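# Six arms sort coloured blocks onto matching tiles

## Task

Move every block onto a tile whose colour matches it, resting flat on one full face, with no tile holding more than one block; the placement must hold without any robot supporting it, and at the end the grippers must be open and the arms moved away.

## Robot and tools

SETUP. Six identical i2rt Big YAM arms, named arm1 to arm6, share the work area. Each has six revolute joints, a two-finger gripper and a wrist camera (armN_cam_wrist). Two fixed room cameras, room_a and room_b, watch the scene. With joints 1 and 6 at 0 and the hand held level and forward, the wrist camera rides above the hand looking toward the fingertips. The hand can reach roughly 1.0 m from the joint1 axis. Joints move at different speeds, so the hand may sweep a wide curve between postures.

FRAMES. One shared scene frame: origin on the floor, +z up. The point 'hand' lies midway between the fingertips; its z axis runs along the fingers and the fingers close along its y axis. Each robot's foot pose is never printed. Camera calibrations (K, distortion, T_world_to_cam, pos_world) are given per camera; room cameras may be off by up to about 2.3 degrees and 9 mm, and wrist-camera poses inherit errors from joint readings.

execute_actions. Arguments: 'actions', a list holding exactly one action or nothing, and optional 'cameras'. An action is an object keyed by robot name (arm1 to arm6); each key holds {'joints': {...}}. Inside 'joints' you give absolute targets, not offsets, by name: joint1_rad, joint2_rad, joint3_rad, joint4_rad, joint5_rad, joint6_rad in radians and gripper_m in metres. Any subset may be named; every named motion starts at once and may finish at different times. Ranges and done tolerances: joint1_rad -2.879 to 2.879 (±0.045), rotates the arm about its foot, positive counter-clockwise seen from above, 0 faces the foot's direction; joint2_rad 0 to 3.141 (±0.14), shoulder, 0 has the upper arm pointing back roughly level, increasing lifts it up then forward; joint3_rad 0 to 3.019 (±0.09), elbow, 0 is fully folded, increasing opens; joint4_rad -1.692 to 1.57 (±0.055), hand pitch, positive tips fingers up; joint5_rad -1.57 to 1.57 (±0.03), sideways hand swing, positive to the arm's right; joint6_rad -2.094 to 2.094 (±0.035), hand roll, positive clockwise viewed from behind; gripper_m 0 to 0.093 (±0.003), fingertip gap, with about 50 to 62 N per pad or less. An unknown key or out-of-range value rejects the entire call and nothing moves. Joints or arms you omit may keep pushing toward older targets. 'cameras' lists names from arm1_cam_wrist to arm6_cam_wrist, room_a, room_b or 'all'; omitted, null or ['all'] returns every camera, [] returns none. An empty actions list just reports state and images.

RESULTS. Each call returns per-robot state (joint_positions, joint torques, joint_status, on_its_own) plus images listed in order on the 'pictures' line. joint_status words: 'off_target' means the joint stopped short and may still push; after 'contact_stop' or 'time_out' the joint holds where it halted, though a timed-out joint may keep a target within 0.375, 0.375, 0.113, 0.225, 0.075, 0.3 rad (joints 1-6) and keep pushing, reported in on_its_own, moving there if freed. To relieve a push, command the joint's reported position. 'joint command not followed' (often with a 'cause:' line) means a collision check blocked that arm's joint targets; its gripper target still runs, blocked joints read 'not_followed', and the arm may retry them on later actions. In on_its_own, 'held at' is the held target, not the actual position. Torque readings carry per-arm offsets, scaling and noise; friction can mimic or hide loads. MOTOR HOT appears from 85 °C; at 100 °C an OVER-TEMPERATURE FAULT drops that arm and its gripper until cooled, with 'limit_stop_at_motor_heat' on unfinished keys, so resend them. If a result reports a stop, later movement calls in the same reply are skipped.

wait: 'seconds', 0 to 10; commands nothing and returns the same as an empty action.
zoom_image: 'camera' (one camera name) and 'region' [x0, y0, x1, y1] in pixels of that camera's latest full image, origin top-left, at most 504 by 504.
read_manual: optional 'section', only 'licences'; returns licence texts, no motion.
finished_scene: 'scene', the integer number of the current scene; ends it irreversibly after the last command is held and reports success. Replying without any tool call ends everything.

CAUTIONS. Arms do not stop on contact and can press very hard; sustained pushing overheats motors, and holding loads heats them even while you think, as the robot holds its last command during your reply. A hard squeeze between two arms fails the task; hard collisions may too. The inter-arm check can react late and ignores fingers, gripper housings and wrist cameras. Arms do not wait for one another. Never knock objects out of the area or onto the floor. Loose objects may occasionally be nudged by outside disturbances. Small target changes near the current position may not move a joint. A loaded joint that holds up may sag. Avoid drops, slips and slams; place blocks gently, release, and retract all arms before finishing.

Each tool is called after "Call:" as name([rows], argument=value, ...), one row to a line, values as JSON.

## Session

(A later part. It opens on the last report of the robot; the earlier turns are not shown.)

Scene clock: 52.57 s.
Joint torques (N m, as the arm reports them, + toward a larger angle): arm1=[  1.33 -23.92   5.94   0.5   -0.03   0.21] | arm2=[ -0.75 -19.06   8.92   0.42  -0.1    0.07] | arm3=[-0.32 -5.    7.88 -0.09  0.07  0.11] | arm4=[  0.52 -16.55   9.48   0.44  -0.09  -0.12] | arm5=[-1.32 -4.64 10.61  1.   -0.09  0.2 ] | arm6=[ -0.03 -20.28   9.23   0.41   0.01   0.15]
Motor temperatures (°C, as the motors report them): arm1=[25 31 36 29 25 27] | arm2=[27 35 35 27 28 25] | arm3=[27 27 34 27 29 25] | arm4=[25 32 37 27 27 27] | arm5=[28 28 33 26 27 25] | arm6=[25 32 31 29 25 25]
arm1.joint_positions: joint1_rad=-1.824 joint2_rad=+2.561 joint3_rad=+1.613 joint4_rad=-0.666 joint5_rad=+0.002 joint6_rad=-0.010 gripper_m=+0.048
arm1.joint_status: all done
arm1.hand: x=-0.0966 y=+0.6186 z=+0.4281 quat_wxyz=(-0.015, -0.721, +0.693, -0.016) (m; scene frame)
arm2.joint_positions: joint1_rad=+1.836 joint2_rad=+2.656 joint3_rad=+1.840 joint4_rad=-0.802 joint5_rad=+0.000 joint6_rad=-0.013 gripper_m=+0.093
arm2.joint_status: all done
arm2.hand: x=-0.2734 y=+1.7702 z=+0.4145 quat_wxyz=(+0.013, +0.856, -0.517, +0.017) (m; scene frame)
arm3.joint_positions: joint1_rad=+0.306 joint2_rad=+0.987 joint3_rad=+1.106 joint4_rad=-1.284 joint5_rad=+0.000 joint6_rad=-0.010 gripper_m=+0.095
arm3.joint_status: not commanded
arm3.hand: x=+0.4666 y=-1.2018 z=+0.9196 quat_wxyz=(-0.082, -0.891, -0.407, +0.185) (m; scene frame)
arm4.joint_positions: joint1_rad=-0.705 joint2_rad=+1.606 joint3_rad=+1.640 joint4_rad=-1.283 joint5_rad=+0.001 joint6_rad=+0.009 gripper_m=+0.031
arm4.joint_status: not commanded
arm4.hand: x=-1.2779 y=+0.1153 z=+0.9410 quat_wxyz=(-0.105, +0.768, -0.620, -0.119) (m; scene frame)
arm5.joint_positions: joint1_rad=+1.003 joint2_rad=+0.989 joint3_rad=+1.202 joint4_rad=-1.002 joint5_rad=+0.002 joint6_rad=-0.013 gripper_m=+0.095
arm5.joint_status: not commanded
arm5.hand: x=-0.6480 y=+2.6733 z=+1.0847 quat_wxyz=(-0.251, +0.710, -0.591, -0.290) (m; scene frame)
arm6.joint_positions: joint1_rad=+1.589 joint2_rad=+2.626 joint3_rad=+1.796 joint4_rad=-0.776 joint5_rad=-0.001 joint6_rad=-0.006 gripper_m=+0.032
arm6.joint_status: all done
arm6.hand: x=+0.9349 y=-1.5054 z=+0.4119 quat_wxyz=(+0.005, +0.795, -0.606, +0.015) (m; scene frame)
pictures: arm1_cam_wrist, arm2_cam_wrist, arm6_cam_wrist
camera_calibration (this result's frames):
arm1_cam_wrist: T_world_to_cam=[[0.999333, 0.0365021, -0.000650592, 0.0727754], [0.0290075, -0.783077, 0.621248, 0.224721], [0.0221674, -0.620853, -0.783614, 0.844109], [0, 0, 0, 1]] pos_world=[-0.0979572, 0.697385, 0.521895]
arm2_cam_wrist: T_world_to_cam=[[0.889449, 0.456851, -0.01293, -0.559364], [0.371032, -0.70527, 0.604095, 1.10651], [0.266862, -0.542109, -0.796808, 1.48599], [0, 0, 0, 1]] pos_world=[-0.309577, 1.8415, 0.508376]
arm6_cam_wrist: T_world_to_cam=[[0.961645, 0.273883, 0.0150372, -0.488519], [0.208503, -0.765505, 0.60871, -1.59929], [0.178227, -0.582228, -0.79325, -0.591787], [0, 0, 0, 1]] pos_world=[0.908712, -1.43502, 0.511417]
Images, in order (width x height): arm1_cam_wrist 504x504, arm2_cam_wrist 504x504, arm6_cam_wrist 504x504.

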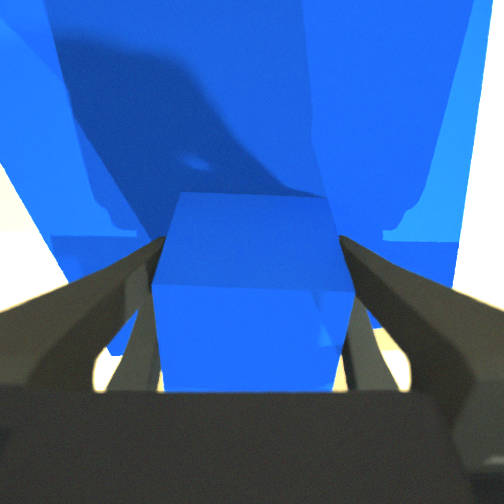

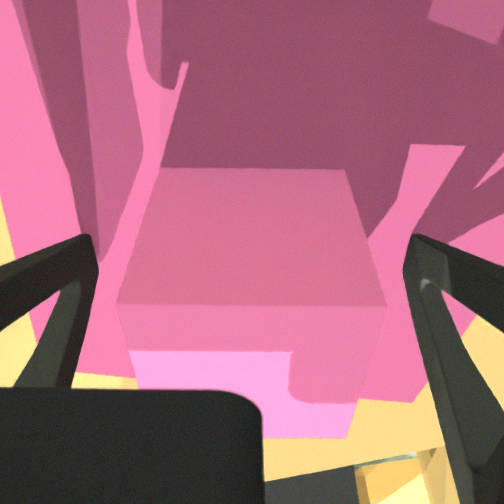

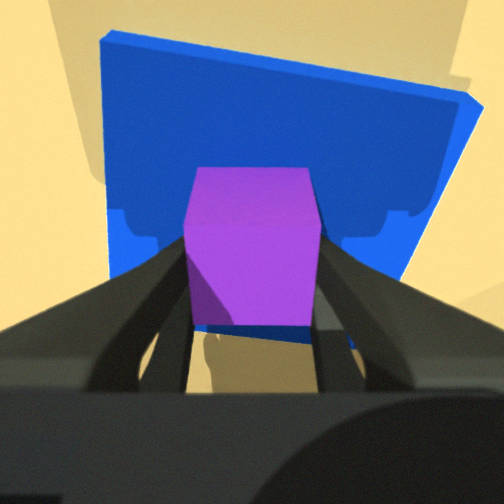

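Call:
execute_actions([
  {"arm6":{"joints":{"gripper_m":0.093}},"arm1":{"joints":{"gripper_m":0.093}},"arm2":{"joints":{"joint2_rad":2.2}}},
], cameras=[])

Call:
execute_actions([
  {"arm6":{"joints":{"joint2_rad":2.1}},"arm1":{"joints":{"joint2_rad":2.1}},"arm2":{"joints":{"joint2_rad":1.0,"joint3_rad":1.1,"joint4_rad":-1.3}}},
], cameras=[])

Call:
execute_actions([
  {"arm6":{"joints":{"joint2_rad":1.0,"joint3_rad":1.1,"joint4_rad":-1.3}},"arm1":{"joints":{"joint2_rad":1.0,"joint3_rad":1.1,"joint4_rad":-1.3}}},
], cameras=[])

Call:
execute_actions([
  {"arm6":{"joints":{"joint1_rad":0}},"arm4":{"joints":{"joint1_rad":-2.05}},"arm3":{"joints":{"joint1_rad":1.42,"joint2_rad":1.6,"joint3_rad":1.5}}},
], cameras=["arm3_cam_wrist","arm4_cam_wrist","room_a"])

Scene clock: 56.00 s.
Joint torques (N m, as the arm reports them, + toward a larger angle): arm1=[  1.27 -23.85   6.08   0.69   0.01   0.2 ] | arm2=[ -0.89 -20.14  10.01   1.22  -0.08   0.09] | arm3=[-0.31 -4.97  7.88 -0.08  0.07  0.11] | arm4=[  0.88 -16.65   9.44   0.36  -0.1   -0.13] | arm5=[-0.89 -3.91 10.73  1.1  -0.04  0.21] | arm6=[  0.45 -20.65   9.     0.45  -0.04   0.17]
Motor temperatures (°C, as the motors report them): arm1=[25 31 35 29 25 27] | arm2=[27 35 35 27 28 25] | arm3=[27 27 34 27 29 25] | arm4=[25 32 37 27 27 27] | arm5=[28 28 34 26 27 25] | arm6=[25 32 31 29 25 25]
arm1.joint_positions: joint1_rad=-1.824 joint2_rad=+2.561 joint3_rad=+1.613 joint4_rad=-0.666 joint5_rad=+0.002 joint6_rad=-0.010 gripper_m=+0.093
arm1.joint_status: all done
arm1.hand: x=-0.0966 y=+0.6186 z=+0.4281 quat_wxyz=(-0.015, -0.721, +0.693, -0.016) (m; scene frame)
arm2.joint_positions: joint1_rad=+1.836 joint2_rad=+2.223 joint3_rad=+1.861 joint4_rad=-0.799 joint5_rad=+0.000 joint6_rad=-0.013 gripper_m=+0.093
arm2.joint_status: all done
arm2.hand: x=-0.3272 y=+1.8786 z=+0.7205 quat_wxyz=(-0.106, +0.838, -0.506, -0.175) (m; scene frame)
arm3.joint_positions: joint1_rad=+0.306 joint2_rad=+0.987 joint3_rad=+1.106 joint4_rad=-1.284 joint5_rad=+0.000 joint6_rad=-0.010 gripper_m=+0.095
arm3.joint_status: not commanded
arm3.hand: x=+0.4666 y=-1.2018 z=+0.9196 quat_wxyz=(-0.082, -0.891, -0.407, +0.185) (m; scene frame)
arm4.joint_positions: joint1_rad=-0.705 joint2_rad=+1.606 joint3_rad=+1.640 joint4_rad=-1.283 joint5_rad=+0.001 joint6_rad=+0.009 gripper_m=+0.031
arm4.joint_status: not commanded
arm4.hand: x=-1.2779 y=+0.1153 z=+0.9410 quat_wxyz=(-0.105, +0.768, -0.620, -0.119) (m; scene frame)
arm5.joint_positions: joint1_rad=+1.003 joint2_rad=+0.989 joint3_rad=+1.202 joint4_rad=-1.002 joint5_rad=+0.002 joint6_rad=-0.013 gripper_m=+0.095
arm5.joint_status: not commanded
arm5.hand: x=-0.6480 y=+2.6733 z=+1.0847 quat_wxyz=(-0.251, +0.710, -0.591, -0.290) (m; scene frame)
arm6.joint_positions: joint1_rad=+1.589 joint2_rad=+2.626 joint3_rad=+1.796 joint4_rad=-0.776 joint5_rad=-0.001 joint6_rad=-0.006 gripper_m=+0.093
arm6.joint_status: all done
arm6.hand: x=+0.9349 y=-1.5054 z=+0.4119 quat_wxyz=(+0.005, +0.795, -0.606, +0.015) (m; scene frame)
pictures: none
No camera images: the call's "cameras" was empty. Leave "cameras" out to get every camera's image.

Scene clock: 57.97 s.
Joint torques (N m, as the arm reports them, + toward a larger angle): arm1=[  1.4  -23.57   8.18   1.36   0.     0.21] | arm2=[-1.14 -2.51  9.19  0.23 -0.11  0.1 ] | arm3=[-0.29 -5.    7.88 -0.09  0.07  0.11] | arm4=[  0.64 -16.43   9.45   0.37  -0.09  -0.13] | arm5=[-0.13 -4.48 10.67  0.91 -0.06  0.18] | arm6=[ -0.19 -20.38   9.95   1.04   0.02   0.15]
Motor temperatures (°C, as the motors report them): arm1=[25 31 36 29 25 27] | arm2=[27 35 35 27 28 25] | arm3=[27 27 34 27 29 25] | arm4=[25 32 37 27 27 27] | arm5=[28 28 34 26 27 25] | arm6=[25 32 32 29 25 25]
arm1.joint_positions: joint1_rad=-1.824 joint2_rad=+2.079 joint3_rad=+1.627 joint4_rad=-0.659 joint5_rad=+0.002 joint6_rad=-0.010 gripper_m=+0.093
arm1.joint_status: all done
arm1.hand: x=-0.1004 y=+0.7490 z=+0.7438 quat_wxyz=(+0.160, -0.702, +0.675, +0.162) (m; scene frame)
arm2.joint_positions: joint1_rad=+1.836 joint2_rad=+0.995 joint3_rad=+1.108 joint4_rad=-1.287 joint5_rad=+0.000 joint6_rad=-0.013 gripper_m=+0.093
arm2.joint_status: all done
arm2.hand: x=-0.1377 y=+1.5100 z=+0.9914 quat_wxyz=(-0.103, +0.839, -0.507, -0.170) (m; scene frame)
arm3.joint_positions: joint1_rad=+0.306 joint2_rad=+0.987 joint3_rad=+1.106 joint4_rad=-1.284 joint5_rad=+0.000 joint6_rad=-0.010 gripper_m=+0.095
arm3.joint_status: not commanded
arm3.hand: x=+0.4666 y=-1.2018 z=+0.9196 quat_wxyz=(-0.082, -0.891, -0.407, +0.185) (m; scene frame)
arm4.joint_positions: joint1_rad=-0.705 joint2_rad=+1.606 joint3_rad=+1.640 joint4_rad=-1.283 joint5_rad=+0.001 joint6_rad=+0.009 gripper_m=+0.031
arm4.joint_status: not commanded
arm4.hand: x=-1.2779 y=+0.1153 z=+0.9410 quat_wxyz=(-0.105, +0.768, -0.620, -0.119) (m; scene frame)
arm5.joint_positions: joint1_rad=+1.003 joint2_rad=+0.989 joint3_rad=+1.202 joint4_rad=-1.002 joint5_rad=+0.002 joint6_rad=-0.013 gripper_m=+0.095
arm5.joint_status: not commanded
arm5.hand: x=-0.6480 y=+2.6733 z=+1.0847 quat_wxyz=(-0.251, +0.710, -0.591, -0.290) (m; scene frame)
arm6.joint_positions: joint1_rad=+1.589 joint2_rad=+2.092 joint3_rad=+1.832 joint4_rad=-0.768 joint5_rad=-0.001 joint6_rad=-0.006 gripper_m=+0.093
arm6.joint_status: all done
arm6.hand: x=+0.8971 y=-1.3815 z=+0.7979 quat_wxyz=(-0.169, +0.767, -0.582, -0.211) (m; scene frame)
pictures: none
No camera images: the call's "cameras" was empty. Leave "cameras" out to get every camera's image.

Scene clock: 59.67 s.
Joint torques (N m, as the arm reports them, + toward a larger angle): arm1=[ 1.31 -4.95  8.48  0.7  -0.01  0.2 ] | arm2=[-0.87 -2.67  9.2   0.29 -0.11  0.11] | arm3=[-0.32 -5.    7.88 -0.08  0.07  0.11] | arm4=[  0.79 -16.31   9.43   0.39  -0.1   -0.12] | arm5=[-0.82 -3.97 10.51  0.79 -0.05  0.22] | arm6=[-0.21 -4.7   8.9   0.85 -0.06  0.13]
Motor temperatures (°C, as the motors report them): arm1=[25 31 36 29 25 27] | arm2=[27 34 35 27 28 25] | arm3=[27 27 35 27 29 25] | arm4=[25 32 37 27 27 27] | arm5=[28 28 34 26 27 25] | arm6=[25 32 32 29 25 25]
arm1.joint_positions: joint1_rad=-1.824 joint2_rad=+0.990 joint3_rad=+1.104 joint4_rad=-1.291 joint5_rad=+0.002 joint6_rad=-0.010 gripper_m=+0.093
arm1.joint_status: all done
arm1.hand: x=-0.0893 y=+0.3757 z=+1.0034 quat_wxyz=(+0.138, -0.707, +0.680, +0.139) (m; scene frame)
arm2.joint_positions: joint1_rad=+1.836 joint2_rad=+0.995 joint3_rad=+1.108 joint4_rad=-1.287 joint5_rad=+0.000 joint6_rad=-0.013 gripper_m=+0.093
arm2.joint_status: not commanded
arm2.hand: x=-0.1377 y=+1.5100 z=+0.9914 quat_wxyz=(-0.103, +0.839, -0.507, -0.170) (m; scene frame)
arm3.joint_positions: joint1_rad=+0.306 joint2_rad=+0.987 joint3_rad=+1.106 joint4_rad=-1.284 joint5_rad=+0.000 joint6_rad=-0.010 gripper_m=+0.095
arm3.joint_status: not commanded
arm3.hand: x=+0.4666 y=-1.2018 z=+0.9196 quat_wxyz=(-0.082, -0.891, -0.407, +0.185) (m; scene frame)
arm4.joint_positions: joint1_rad=-0.705 joint2_rad=+1.606 joint3_rad=+1.640 joint4_rad=-1.283 joint5_rad=+0.001 joint6_rad=+0.009 gripper_m=+0.031
arm4.joint_status: not commanded
arm4.hand: x=-1.2779 y=+0.1153 z=+0.9410 quat_wxyz=(-0.105, +0.768, -0.620, -0.119) (m; scene frame)
arm5.joint_positions: joint1_rad=+1.003 joint2_rad=+0.989 joint3_rad=+1.202 joint4_rad=-1.002 joint5_rad=+0.002 joint6_rad=-0.013 gripper_m=+0.095
arm5.joint_status: not commanded
arm5.hand: x=-0.6480 y=+2.6733 z=+1.0847 quat_wxyz=(-0.251, +0.710, -0.591, -0.290) (m; scene frame)
arm6.joint_positions: joint1_rad=+1.589 joint2_rad=+0.998 joint3_rad=+1.114 joint4_rad=-1.295 joint5_rad=-0.001 joint6_rad=-0.006 gripper_m=+0.093
arm6.joint_status: all done
arm6.hand: x=+1.0035 y=-1.7873 z=+0.9824 quat_wxyz=(-0.124, +0.780, -0.594, -0.153) (m; scene frame)
pictures: none
No camera images: the call's "cameras" was empty. Leave "cameras" out to get every camera's image.

Scene clock: 61.47 s.
Joint torques (N m, as the arm reports them, + toward a larger angle): arm1=[ 1.5  -5.09  8.44  0.82 -0.03  0.2 ] | arm2=[-1.14 -2.46  9.19  0.29 -0.07  0.07] | arm3=[ -0.25 -15.11  10.13  -0.35   0.06   0.11] | arm4=[  0.78 -16.3    9.47   0.36  -0.11  -0.11] | arm5=[-0.82 -3.24 10.7   0.9  -0.09  0.18] | arm6=[-0.24 -4.77  8.79  0.75 -0.07  0.1 ]
Motor temperatures (°C, as the motors report them): arm1=[25 31 36 29 25 27] | arm2=[27 34 35 27 28 25] | arm3=[27 27 35 27 29 25] | arm4=[25 32 37 27 27 27] | arm5=[28 28 34 26 27 25] | arm6=[25 32 32 29 25 25]
arm1.joint_positions: joint1_rad=-1.824 joint2_rad=+0.990 joint3_rad=+1.104 joint4_rad=-1.291 joint5_rad=+0.002 joint6_rad=-0.010 gripper_m=+0.093
arm1.joint_status: not commanded
arm1.hand: x=-0.0893 y=+0.3757 z=+1.0034 quat_wxyz=(+0.138, -0.707, +0.680, +0.139) (m; scene frame)
arm2.joint_positions: joint1_rad=+1.836 joint2_rad=+0.995 joint3_rad=+1.108 joint4_rad=-1.287 joint5_rad=+0.000 joint6_rad=-0.013 gripper_m=+0.093
arm2.joint_status: not commanded
arm2.hand: x=-0.1377 y=+1.5100 z=+0.9914 quat_wxyz=(-0.103, +0.839, -0.507, -0.170) (m; scene frame)
arm3.joint_positions: joint1_rad=+1.425 joint2_rad=+1.599 joint3_rad=+1.466 joint4_rad=-1.289 joint5_rad=+0.000 joint6_rad=-0.010 gripper_m=+0.095
arm3.joint_status: all done
arm3.hand: x=+0.8938 y=-1.4190 z=+0.8293 quat_wxyz=(-0.061, -0.549, -0.832, +0.042) (m; scene frame)
arm4.joint_positions: joint1_rad=-2.052 joint2_rad=+1.606 joint3_rad=+1.640 joint4_rad=-1.283 joint5_rad=+0.001 joint6_rad=+0.007 gripper_m=+0.031
arm4.joint_status: all done
arm4.hand: x=-0.6480 y=-0.1935 z=+0.9510 quat_wxyz=(-0.164, +0.214, -0.963, -0.033) (m; scene frame)
arm5.joint_positions: joint1_rad=+1.003 joint2_rad=+0.989 joint3_rad=+1.202 joint4_rad=-1.002 joint5_rad=+0.002 joint6_rad=-0.013 gripper_m=+0.095
arm5.joint_status: not commanded
arm5.hand: x=-0.6480 y=+2.6733 z=+1.0847 quat_wxyz=(-0.251, +0.710, -0.591, -0.290) (m; scene frame)
arm6.joint_positions: joint1_rad=+0.009 joint2_rad=+0.998 joint3_rad=+1.114 joint4_rad=-1.295 joint5_rad=+0.000 joint6_rad=-0.005 gripper_m=+0.093
arm6.joint_status: all done
arm6.hand: x=+1.4289 y=-2.0362 z=+0.9848 quat_wxyz=(-0.198, +0.125, -0.972, -0.027) (m; scene frame)
pictures: arm3_cam_wrist, arm4_cam_wrist, room_a
camera_calibration (this result's frames):
arm3_cam_wrist: T_world_to_cam=[[-0.918484, -0.395423, -0.0053221, 0.264483], [-0.354559, 0.817455, 0.453933, 1.10705], [-0.175145, 0.418817, -0.89102, 1.61468], [0, 0, 0, 1]] pos_world=[0.918241, -1.47664, 0.937587]
arm4_cam_wrist: T_world_to_cam=[[0.415156, -0.909736, -0.00498985, 0.096979], [-0.874957, -0.400775, 0.271717, -0.894817], [-0.249191, -0.108439, -0.962364, 0.861547], [0, 0, 0, 1]] pos_world=[-0.608497, -0.176969, 1.07274]
Images, in order (width x height): arm3_cam_wrist 504x504, arm4_cam_wrist 504x504, room_a 504x504.

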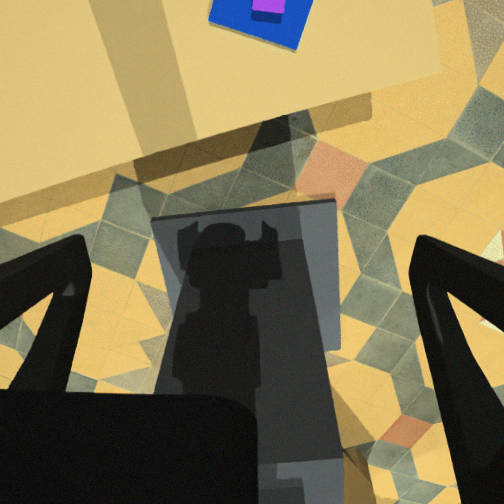

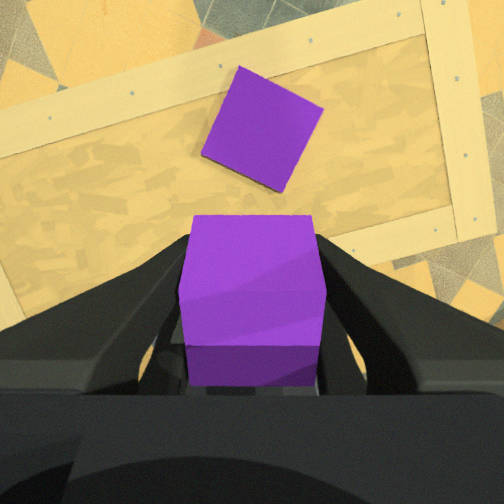

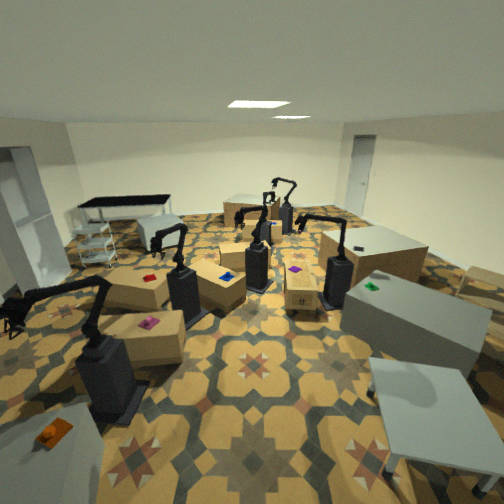

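Call:
execute_actions([
  {"arm3":{"joints":{"joint1_rad":1.44,"joint2_rad":2.33,"joint3_rad":1.63,"joint4_rad":-0.80,"joint6_rad":0.13}},"arm4":{"joints":{"joint1_rad":-2.085,"joint2_rad":2.38,"joint3_rad":1.61,"joint4_rad":-0.74,"joint6_rad":0.4}}},
], cameras=["arm3_cam_wrist","arm4_cam_wrist"])

Scene clock: 64.67 s.
Joint torques (N m, as the arm reports them, + toward a larger angle): arm1=[ 1.11 -5.05  8.46  0.87  0.01  0.22] | arm2=[-0.84 -2.13  9.17  0.33 -0.07  0.08] | arm3=[  1.35 -21.13   7.45   0.43   0.08   0.14] | arm4=[ -0.27 -24.45   7.45   1.31  -0.07   0.03] | arm5=[-0.31 -3.98 10.48  0.98 -0.05  0.21] | arm6=[-1.09 -4.92  8.66  0.77 -0.07  0.06]
Motor temperatures (°C, as the motors report them): arm1=[25 30 36 29 25 27] | arm2=[27 33 35 27 28 25] | arm3=[27 28 35 27 29 25] | arm4=[25 33 37 27 27 27] | arm5=[28 28 34 26 27 25] | arm6=[25 31 32 29 25 25]
arm1.joint_positions: joint1_rad=-1.824 joint2_rad=+0.990 joint3_rad=+1.104 joint4_rad=-1.291 joint5_rad=+0.002 joint6_rad=-0.010 gripper_m=+0.093
arm1.joint_status: not commanded
arm1.hand: x=-0.0893 y=+0.3757 z=+1.0034 quat_wxyz=(+0.138, -0.707, +0.680, +0.139) (m; scene frame)
arm2.joint_positions: joint1_rad=+1.836 joint2_rad=+0.995 joint3_rad=+1.108 joint4_rad=-1.287 joint5_rad=+0.000 joint6_rad=-0.013 gripper_m=+0.093
arm2.joint_status: not commanded
arm2.hand: x=-0.1377 y=+1.5100 z=+0.9914 quat_wxyz=(-0.103, +0.839, -0.507, -0.170) (m; scene frame)
arm3.joint_positions: joint1_rad=+1.427 joint2_rad=+2.320 joint3_rad=+1.604 joint4_rad=-0.816 joint5_rad=+0.000 joint6_rad=+0.117 gripper_m=+0.095
arm3.joint_status: all done
arm3.hand: x=+0.9374 y=-1.5219 z=+0.4810 quat_wxyz=(-0.017, -0.602, -0.798, +0.010) (m; scene frame)
arm4.joint_positions: joint1_rad=-2.074 joint2_rad=+2.402 joint3_rad=+1.587 joint4_rad=-0.758 joint5_rad=+0.001 joint6_rad=+0.391 gripper_m=+0.031
arm4.joint_status: all done
arm4.hand: x=-0.5933 y=-0.1863 z=+0.4772 quat_wxyz=(-0.007, +0.015, -1.000, +0.002) (m; scene frame)
arm5.joint_positions: joint1_rad=+1.003 joint2_rad=+0.989 joint3_rad=+1.202 joint4_rad=-1.002 joint5_rad=+0.002 joint6_rad=-0.013 gripper_m=+0.095
arm5.joint_status: not commanded
arm5.hand: x=-0.6480 y=+2.6733 z=+1.0847 quat_wxyz=(-0.251, +0.710, -0.591, -0.290) (m; scene frame)
arm6.joint_positions: joint1_rad=+0.009 joint2_rad=+0.998 joint3_rad=+1.114 joint4_rad=-1.295 joint5_rad=+0.000 joint6_rad=-0.005 gripper_m=+0.093
arm6.joint_status: not commanded
arm6.hand: x=+1.4289 y=-2.0362 z=+0.9848 quat_wxyz=(-0.198, +0.125, -0.972, -0.027) (m; scene frame)
pictures: arm3_cam_wrist, arm4_cam_wrist
camera_calibration (this result's frames):
arm3_cam_wrist: T_world_to_cam=[[-0.960993, -0.276331, -0.0115479, 0.486035], [-0.237066, 0.801501, 0.548995, 1.18466], [-0.142449, 0.530318, -0.835746, 1.46755], [0, 0, 0, 1]] pos_world=[0.956971, -1.59347, 0.581742]
arm4_cam_wrist: T_world_to_cam=[[0.0191623, -0.999804, -0.00495583, -0.173224], [-0.827018, -0.0186357, 0.561867, -0.754151], [-0.561849, -0.00666808, -0.827213, 0.188943], [0, 0, 0, 1]] pos_world=[-0.514219, -0.185984, 0.57917]
Images, in order (width x height): arm3_cam_wrist 504x504, arm4_cam_wrist 504x504.

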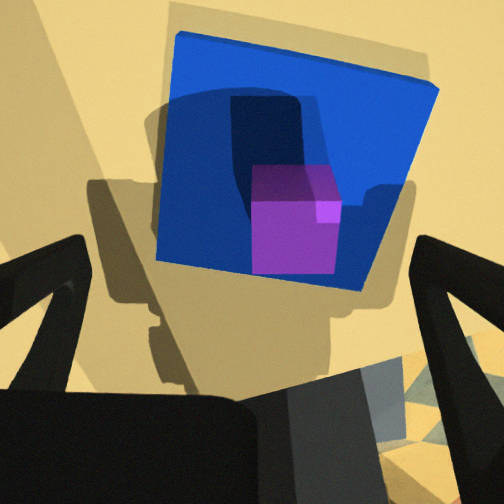

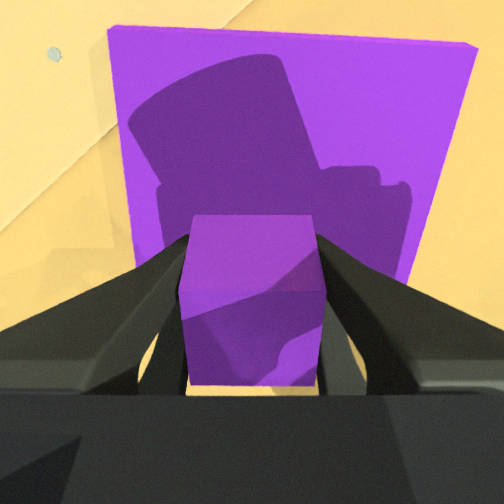

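Call:
execute_actions([
  {"arm3":{"joints":{"joint1_rad":1.385,"joint2_rad":2.39,"joint3_rad":1.56,"joint4_rad":-0.74}},"arm4":{"joints":{"joint1_rad":-2.115,"joint2_rad":2.45,"joint4_rad":-0.69}}},
], cameras=["arm3_cam_wrist","arm4_cam_wrist"])

Scene clock: 67.90 s.
Joint torques (N m, as the arm reports them, + toward a larger angle): arm1=[ 1.35 -5.24  8.42  0.85 -0.04  0.21] | arm2=[-0.78 -2.44  9.18  0.32 -0.12  0.11] | arm3=[  0.07 -20.21   5.19   0.37   0.08   0.13] | arm4=[ -0.13 -22.21   7.33   1.36  -0.09   0.04] | arm5=[-0.04 -4.77 10.71  0.86 -0.09  0.17] | arm6=[-0.36 -5.48  8.96  0.68 -0.09  0.13]
Motor temperatures (°C, as the motors report them): arm1=[25 30 36 29 25 27] | arm2=[27 33 35 27 28 25] | arm3=[27 29 35 27 29 25] | arm4=[25 33 37 27 27 27] | arm5=[28 28 34 26 27 25] | arm6=[25 31 32 29 25 25]
arm1.joint_positions: joint1_rad=-1.824 joint2_rad=+0.990 joint3_rad=+1.104 joint4_rad=-1.291 joint5_rad=+0.002 joint6_rad=-0.010 gripper_m=+0.093
arm1.joint_status: not commanded
arm1.hand: x=-0.0893 y=+0.3757 z=+1.0034 quat_wxyz=(+0.138, -0.707, +0.680, +0.139) (m; scene frame)
arm2.joint_positions: joint1_rad=+1.836 joint2_rad=+0.995 joint3_rad=+1.108 joint4_rad=-1.287 joint5_rad=+0.000 joint6_rad=-0.013 gripper_m=+0.093
arm2.joint_status: not commanded
arm2.hand: x=-0.1377 y=+1.5100 z=+0.9914 quat_wxyz=(-0.103, +0.839, -0.507, -0.170) (m; scene frame)
arm3.joint_positions: joint1_rad=+1.388 joint2_rad=+2.372 joint3_rad=+1.559 joint4_rad=-0.757 joint5_rad=+0.000 joint6_rad=+0.118 gripper_m=+0.095
arm3.joint_status: all done
arm3.hand: x=+0.9064 y=-1.5087 z=+0.4375 quat_wxyz=(+0.000, -0.618, -0.787, +0.000) (m; scene frame)
arm4.joint_positions: joint1_rad=-2.109 joint2_rad=+2.441 joint3_rad=+1.587 joint4_rad=-0.709 joint5_rad=+0.001 joint6_rad=+0.391 gripper_m=+0.031
arm4.joint_status: all done
arm4.hand: x=-0.5855 y=-0.2060 z=+0.4545 quat_wxyz=(-0.011, -0.003, -1.000, +0.000) (m; scene frame)
arm5.joint_positions: joint1_rad=+1.003 joint2_rad=+0.989 joint3_rad=+1.202 joint4_rad=-1.002 joint5_rad=+0.002 joint6_rad=-0.013 gripper_m=+0.095
arm5.joint_status: not commanded
arm5.hand: x=-0.6480 y=+2.6733 z=+1.0847 quat_wxyz=(-0.251, +0.710, -0.591, -0.290) (m; scene frame)
arm6.joint_positions: joint1_rad=+0.009 joint2_rad=+0.998 joint3_rad=+1.114 joint4_rad=-1.295 joint5_rad=+0.000 joint6_rad=-0.005 gripper_m=+0.093
arm6.joint_status: not commanded
arm6.hand: x=+1.4289 y=-2.0362 z=+0.9848 quat_wxyz=(-0.198, +0.125, -0.972, -0.027) (m; scene frame)
pictures: arm3_cam_wrist, arm4_cam_wrist
camera_calibration (this result's frames):
arm3_cam_wrist: T_world_to_cam=[[-0.971239, -0.238001, -0.00708019, 0.524534], [-0.197778, 0.789826, 0.580567, 1.12353], [-0.132583, 0.56527, -0.814182, 1.45404], [0, 0, 0, 1]] pos_world=[0.924439, -1.58448, 0.53528]
arm4_cam_wrist: T_world_to_cam=[[-0.0157952, -0.999831, -0.00937762, -0.211719], [-0.832308, 0.00795024, 0.554256, -0.729469], [-0.554088, 0.0165597, -0.832293, 0.186103], [0, 0, 0, 1]] pos_world=[-0.507369, -0.208965, 0.557219]
Images, in order (width x height): arm3_cam_wrist 504x504, arm4_cam_wrist 504x504.

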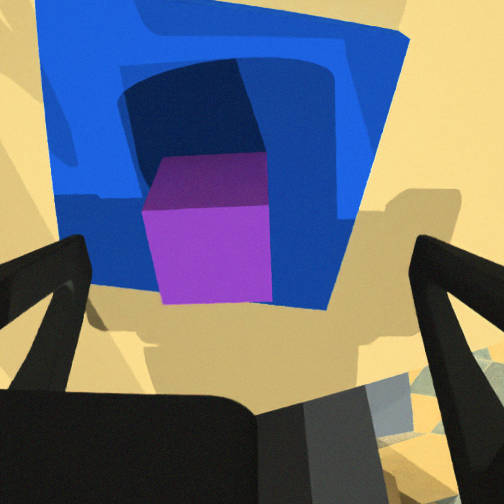

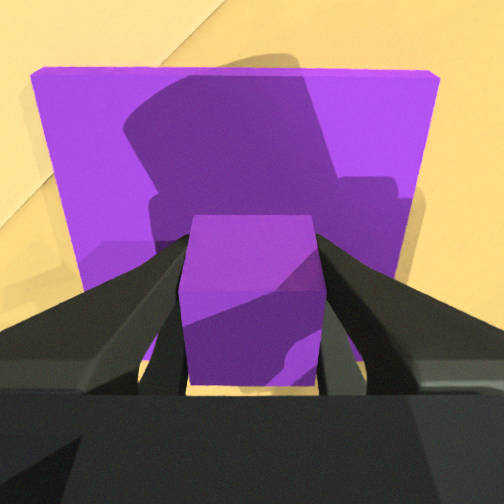

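Call:
execute_actions([
  {"arm3":{"joints":{"joint1_rad":1.425,"joint2_rad":2.435,"joint4_rad":-0.73}},"arm4":{"joints":{"joint2_rad":2.52}}},
], cameras=["arm3_cam_wrist","arm4_cam_wrist"])

Scene clock: 71.13 s.
Joint torques (N m, as the arm reports them, + toward a larger angle): arm1=[ 1.42 -5.31  8.39  0.9  -0.01  0.23] | arm2=[-1.16 -2.38  9.22  0.23 -0.1   0.07] | arm3=[  0.56 -19.67   4.88   0.32   0.08   0.13] | arm4=[  0.22 -22.13   6.6    1.01  -0.07   0.02] | arm5=[-0.63 -4.37 10.49  0.87 -0.08  0.2 ] | arm6=[-0.69 -5.35  8.76  1.06 -0.13  0.14]
Motor temperatures (°C, as the motors report them): arm1=[25 29 36 29 25 27] | arm2=[27 33 35 27 28 25] | arm3=[27 29 34 27 29 25] | arm4=[25 34 36 27 27 27] | arm5=[28 28 34 26 27 25] | arm6=[25 30 32 29 25 25]
arm1.joint_positions: joint1_rad=-1.824 joint2_rad=+0.990 joint3_rad=+1.104 joint4_rad=-1.291 joint5_rad=+0.002 joint6_rad=-0.010 gripper_m=+0.093
arm1.joint_status: not commanded
arm1.hand: x=-0.0893 y=+0.3757 z=+1.0034 quat_wxyz=(+0.138, -0.707, +0.680, +0.139) (m; scene frame)
arm2.joint_positions: joint1_rad=+1.836 joint2_rad=+0.995 joint3_rad=+1.108 joint4_rad=-1.287 joint5_rad=+0.000 joint6_rad=-0.013 gripper_m=+0.093
arm2.joint_status: not commanded
arm2.hand: x=-0.1377 y=+1.5100 z=+0.9914 quat_wxyz=(-0.103, +0.839, -0.507, -0.170) (m; scene frame)
arm3.joint_positions: joint1_rad=+1.421 joint2_rad=+2.410 joint3_rad=+1.559 joint4_rad=-0.746 joint5_rad=+0.000 joint6_rad=+0.118 gripper_m=+0.095
arm3.joint_status: all done
arm3.hand: x=+0.9212 y=-1.4927 z=+0.4156 quat_wxyz=(+0.012, -0.605, -0.796, -0.006) (m; scene frame)
arm4.joint_positions: joint1_rad=-2.109 joint2_rad=+2.516 joint3_rad=+1.590 joint4_rad=-0.704 joint5_rad=+0.001 joint6_rad=+0.392 gripper_m=+0.031
arm4.joint_status: all done
arm4.hand: x=-0.6073 y=-0.2151 z=+0.4119 quat_wxyz=(+0.019, -0.003, -1.000, +0.012) (m; scene frame)
arm5.joint_positions: joint1_rad=+1.003 joint2_rad=+0.989 joint3_rad=+1.202 joint4_rad=-1.002 joint5_rad=+0.002 joint6_rad=-0.013 gripper_m=+0.095
arm5.joint_status: not commanded
arm5.hand: x=-0.6480 y=+2.6733 z=+1.0847 quat_wxyz=(-0.251, +0.710, -0.591, -0.290) (m; scene frame)
arm6.joint_positions: joint1_rad=+0.009 joint2_rad=+0.998 joint3_rad=+1.114 joint4_rad=-1.295 joint5_rad=+0.000 joint6_rad=-0.005 gripper_m=+0.093
arm6.joint_status: not commanded
arm6.hand: x=+1.4289 y=-2.0362 z=+0.9848 quat_wxyz=(-0.198, +0.125, -0.972, -0.027) (m; scene frame)
pictures: arm3_cam_wrist, arm4_cam_wrist
camera_calibration (this result's frames):
arm3_cam_wrist: T_world_to_cam=[[-0.962973, -0.26957, -0.00392614, 0.486528], [-0.21747, 0.768085, 0.602289, 1.1032], [-0.159344, 0.580842, -0.798268, 1.47049], [0, 0, 0, 1]] pos_world=[0.942738, -1.57032, 0.511306]
arm4_cam_wrist: T_world_to_cam=[[-0.0167739, -0.999727, 0.0162635, -0.232658], [-0.796582, 0.0231926, 0.604085, -0.719467], [-0.604297, -0.00282232, -0.796754, 0.0894593], [0, 0, 0, 1]] pos_world=[-0.522957, -0.215656, 0.50968]
Images, in order (width x height): arm3_cam_wrist 504x504, arm4_cam_wrist 504x504.

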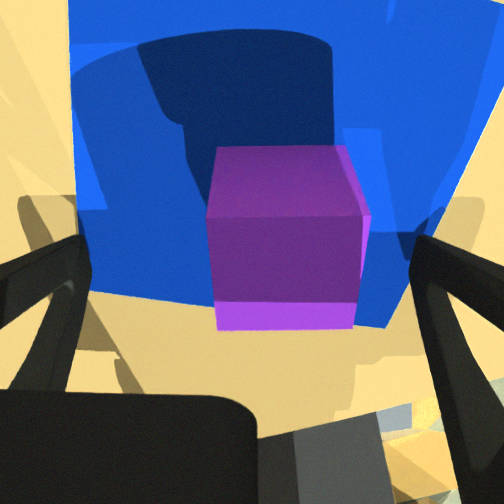

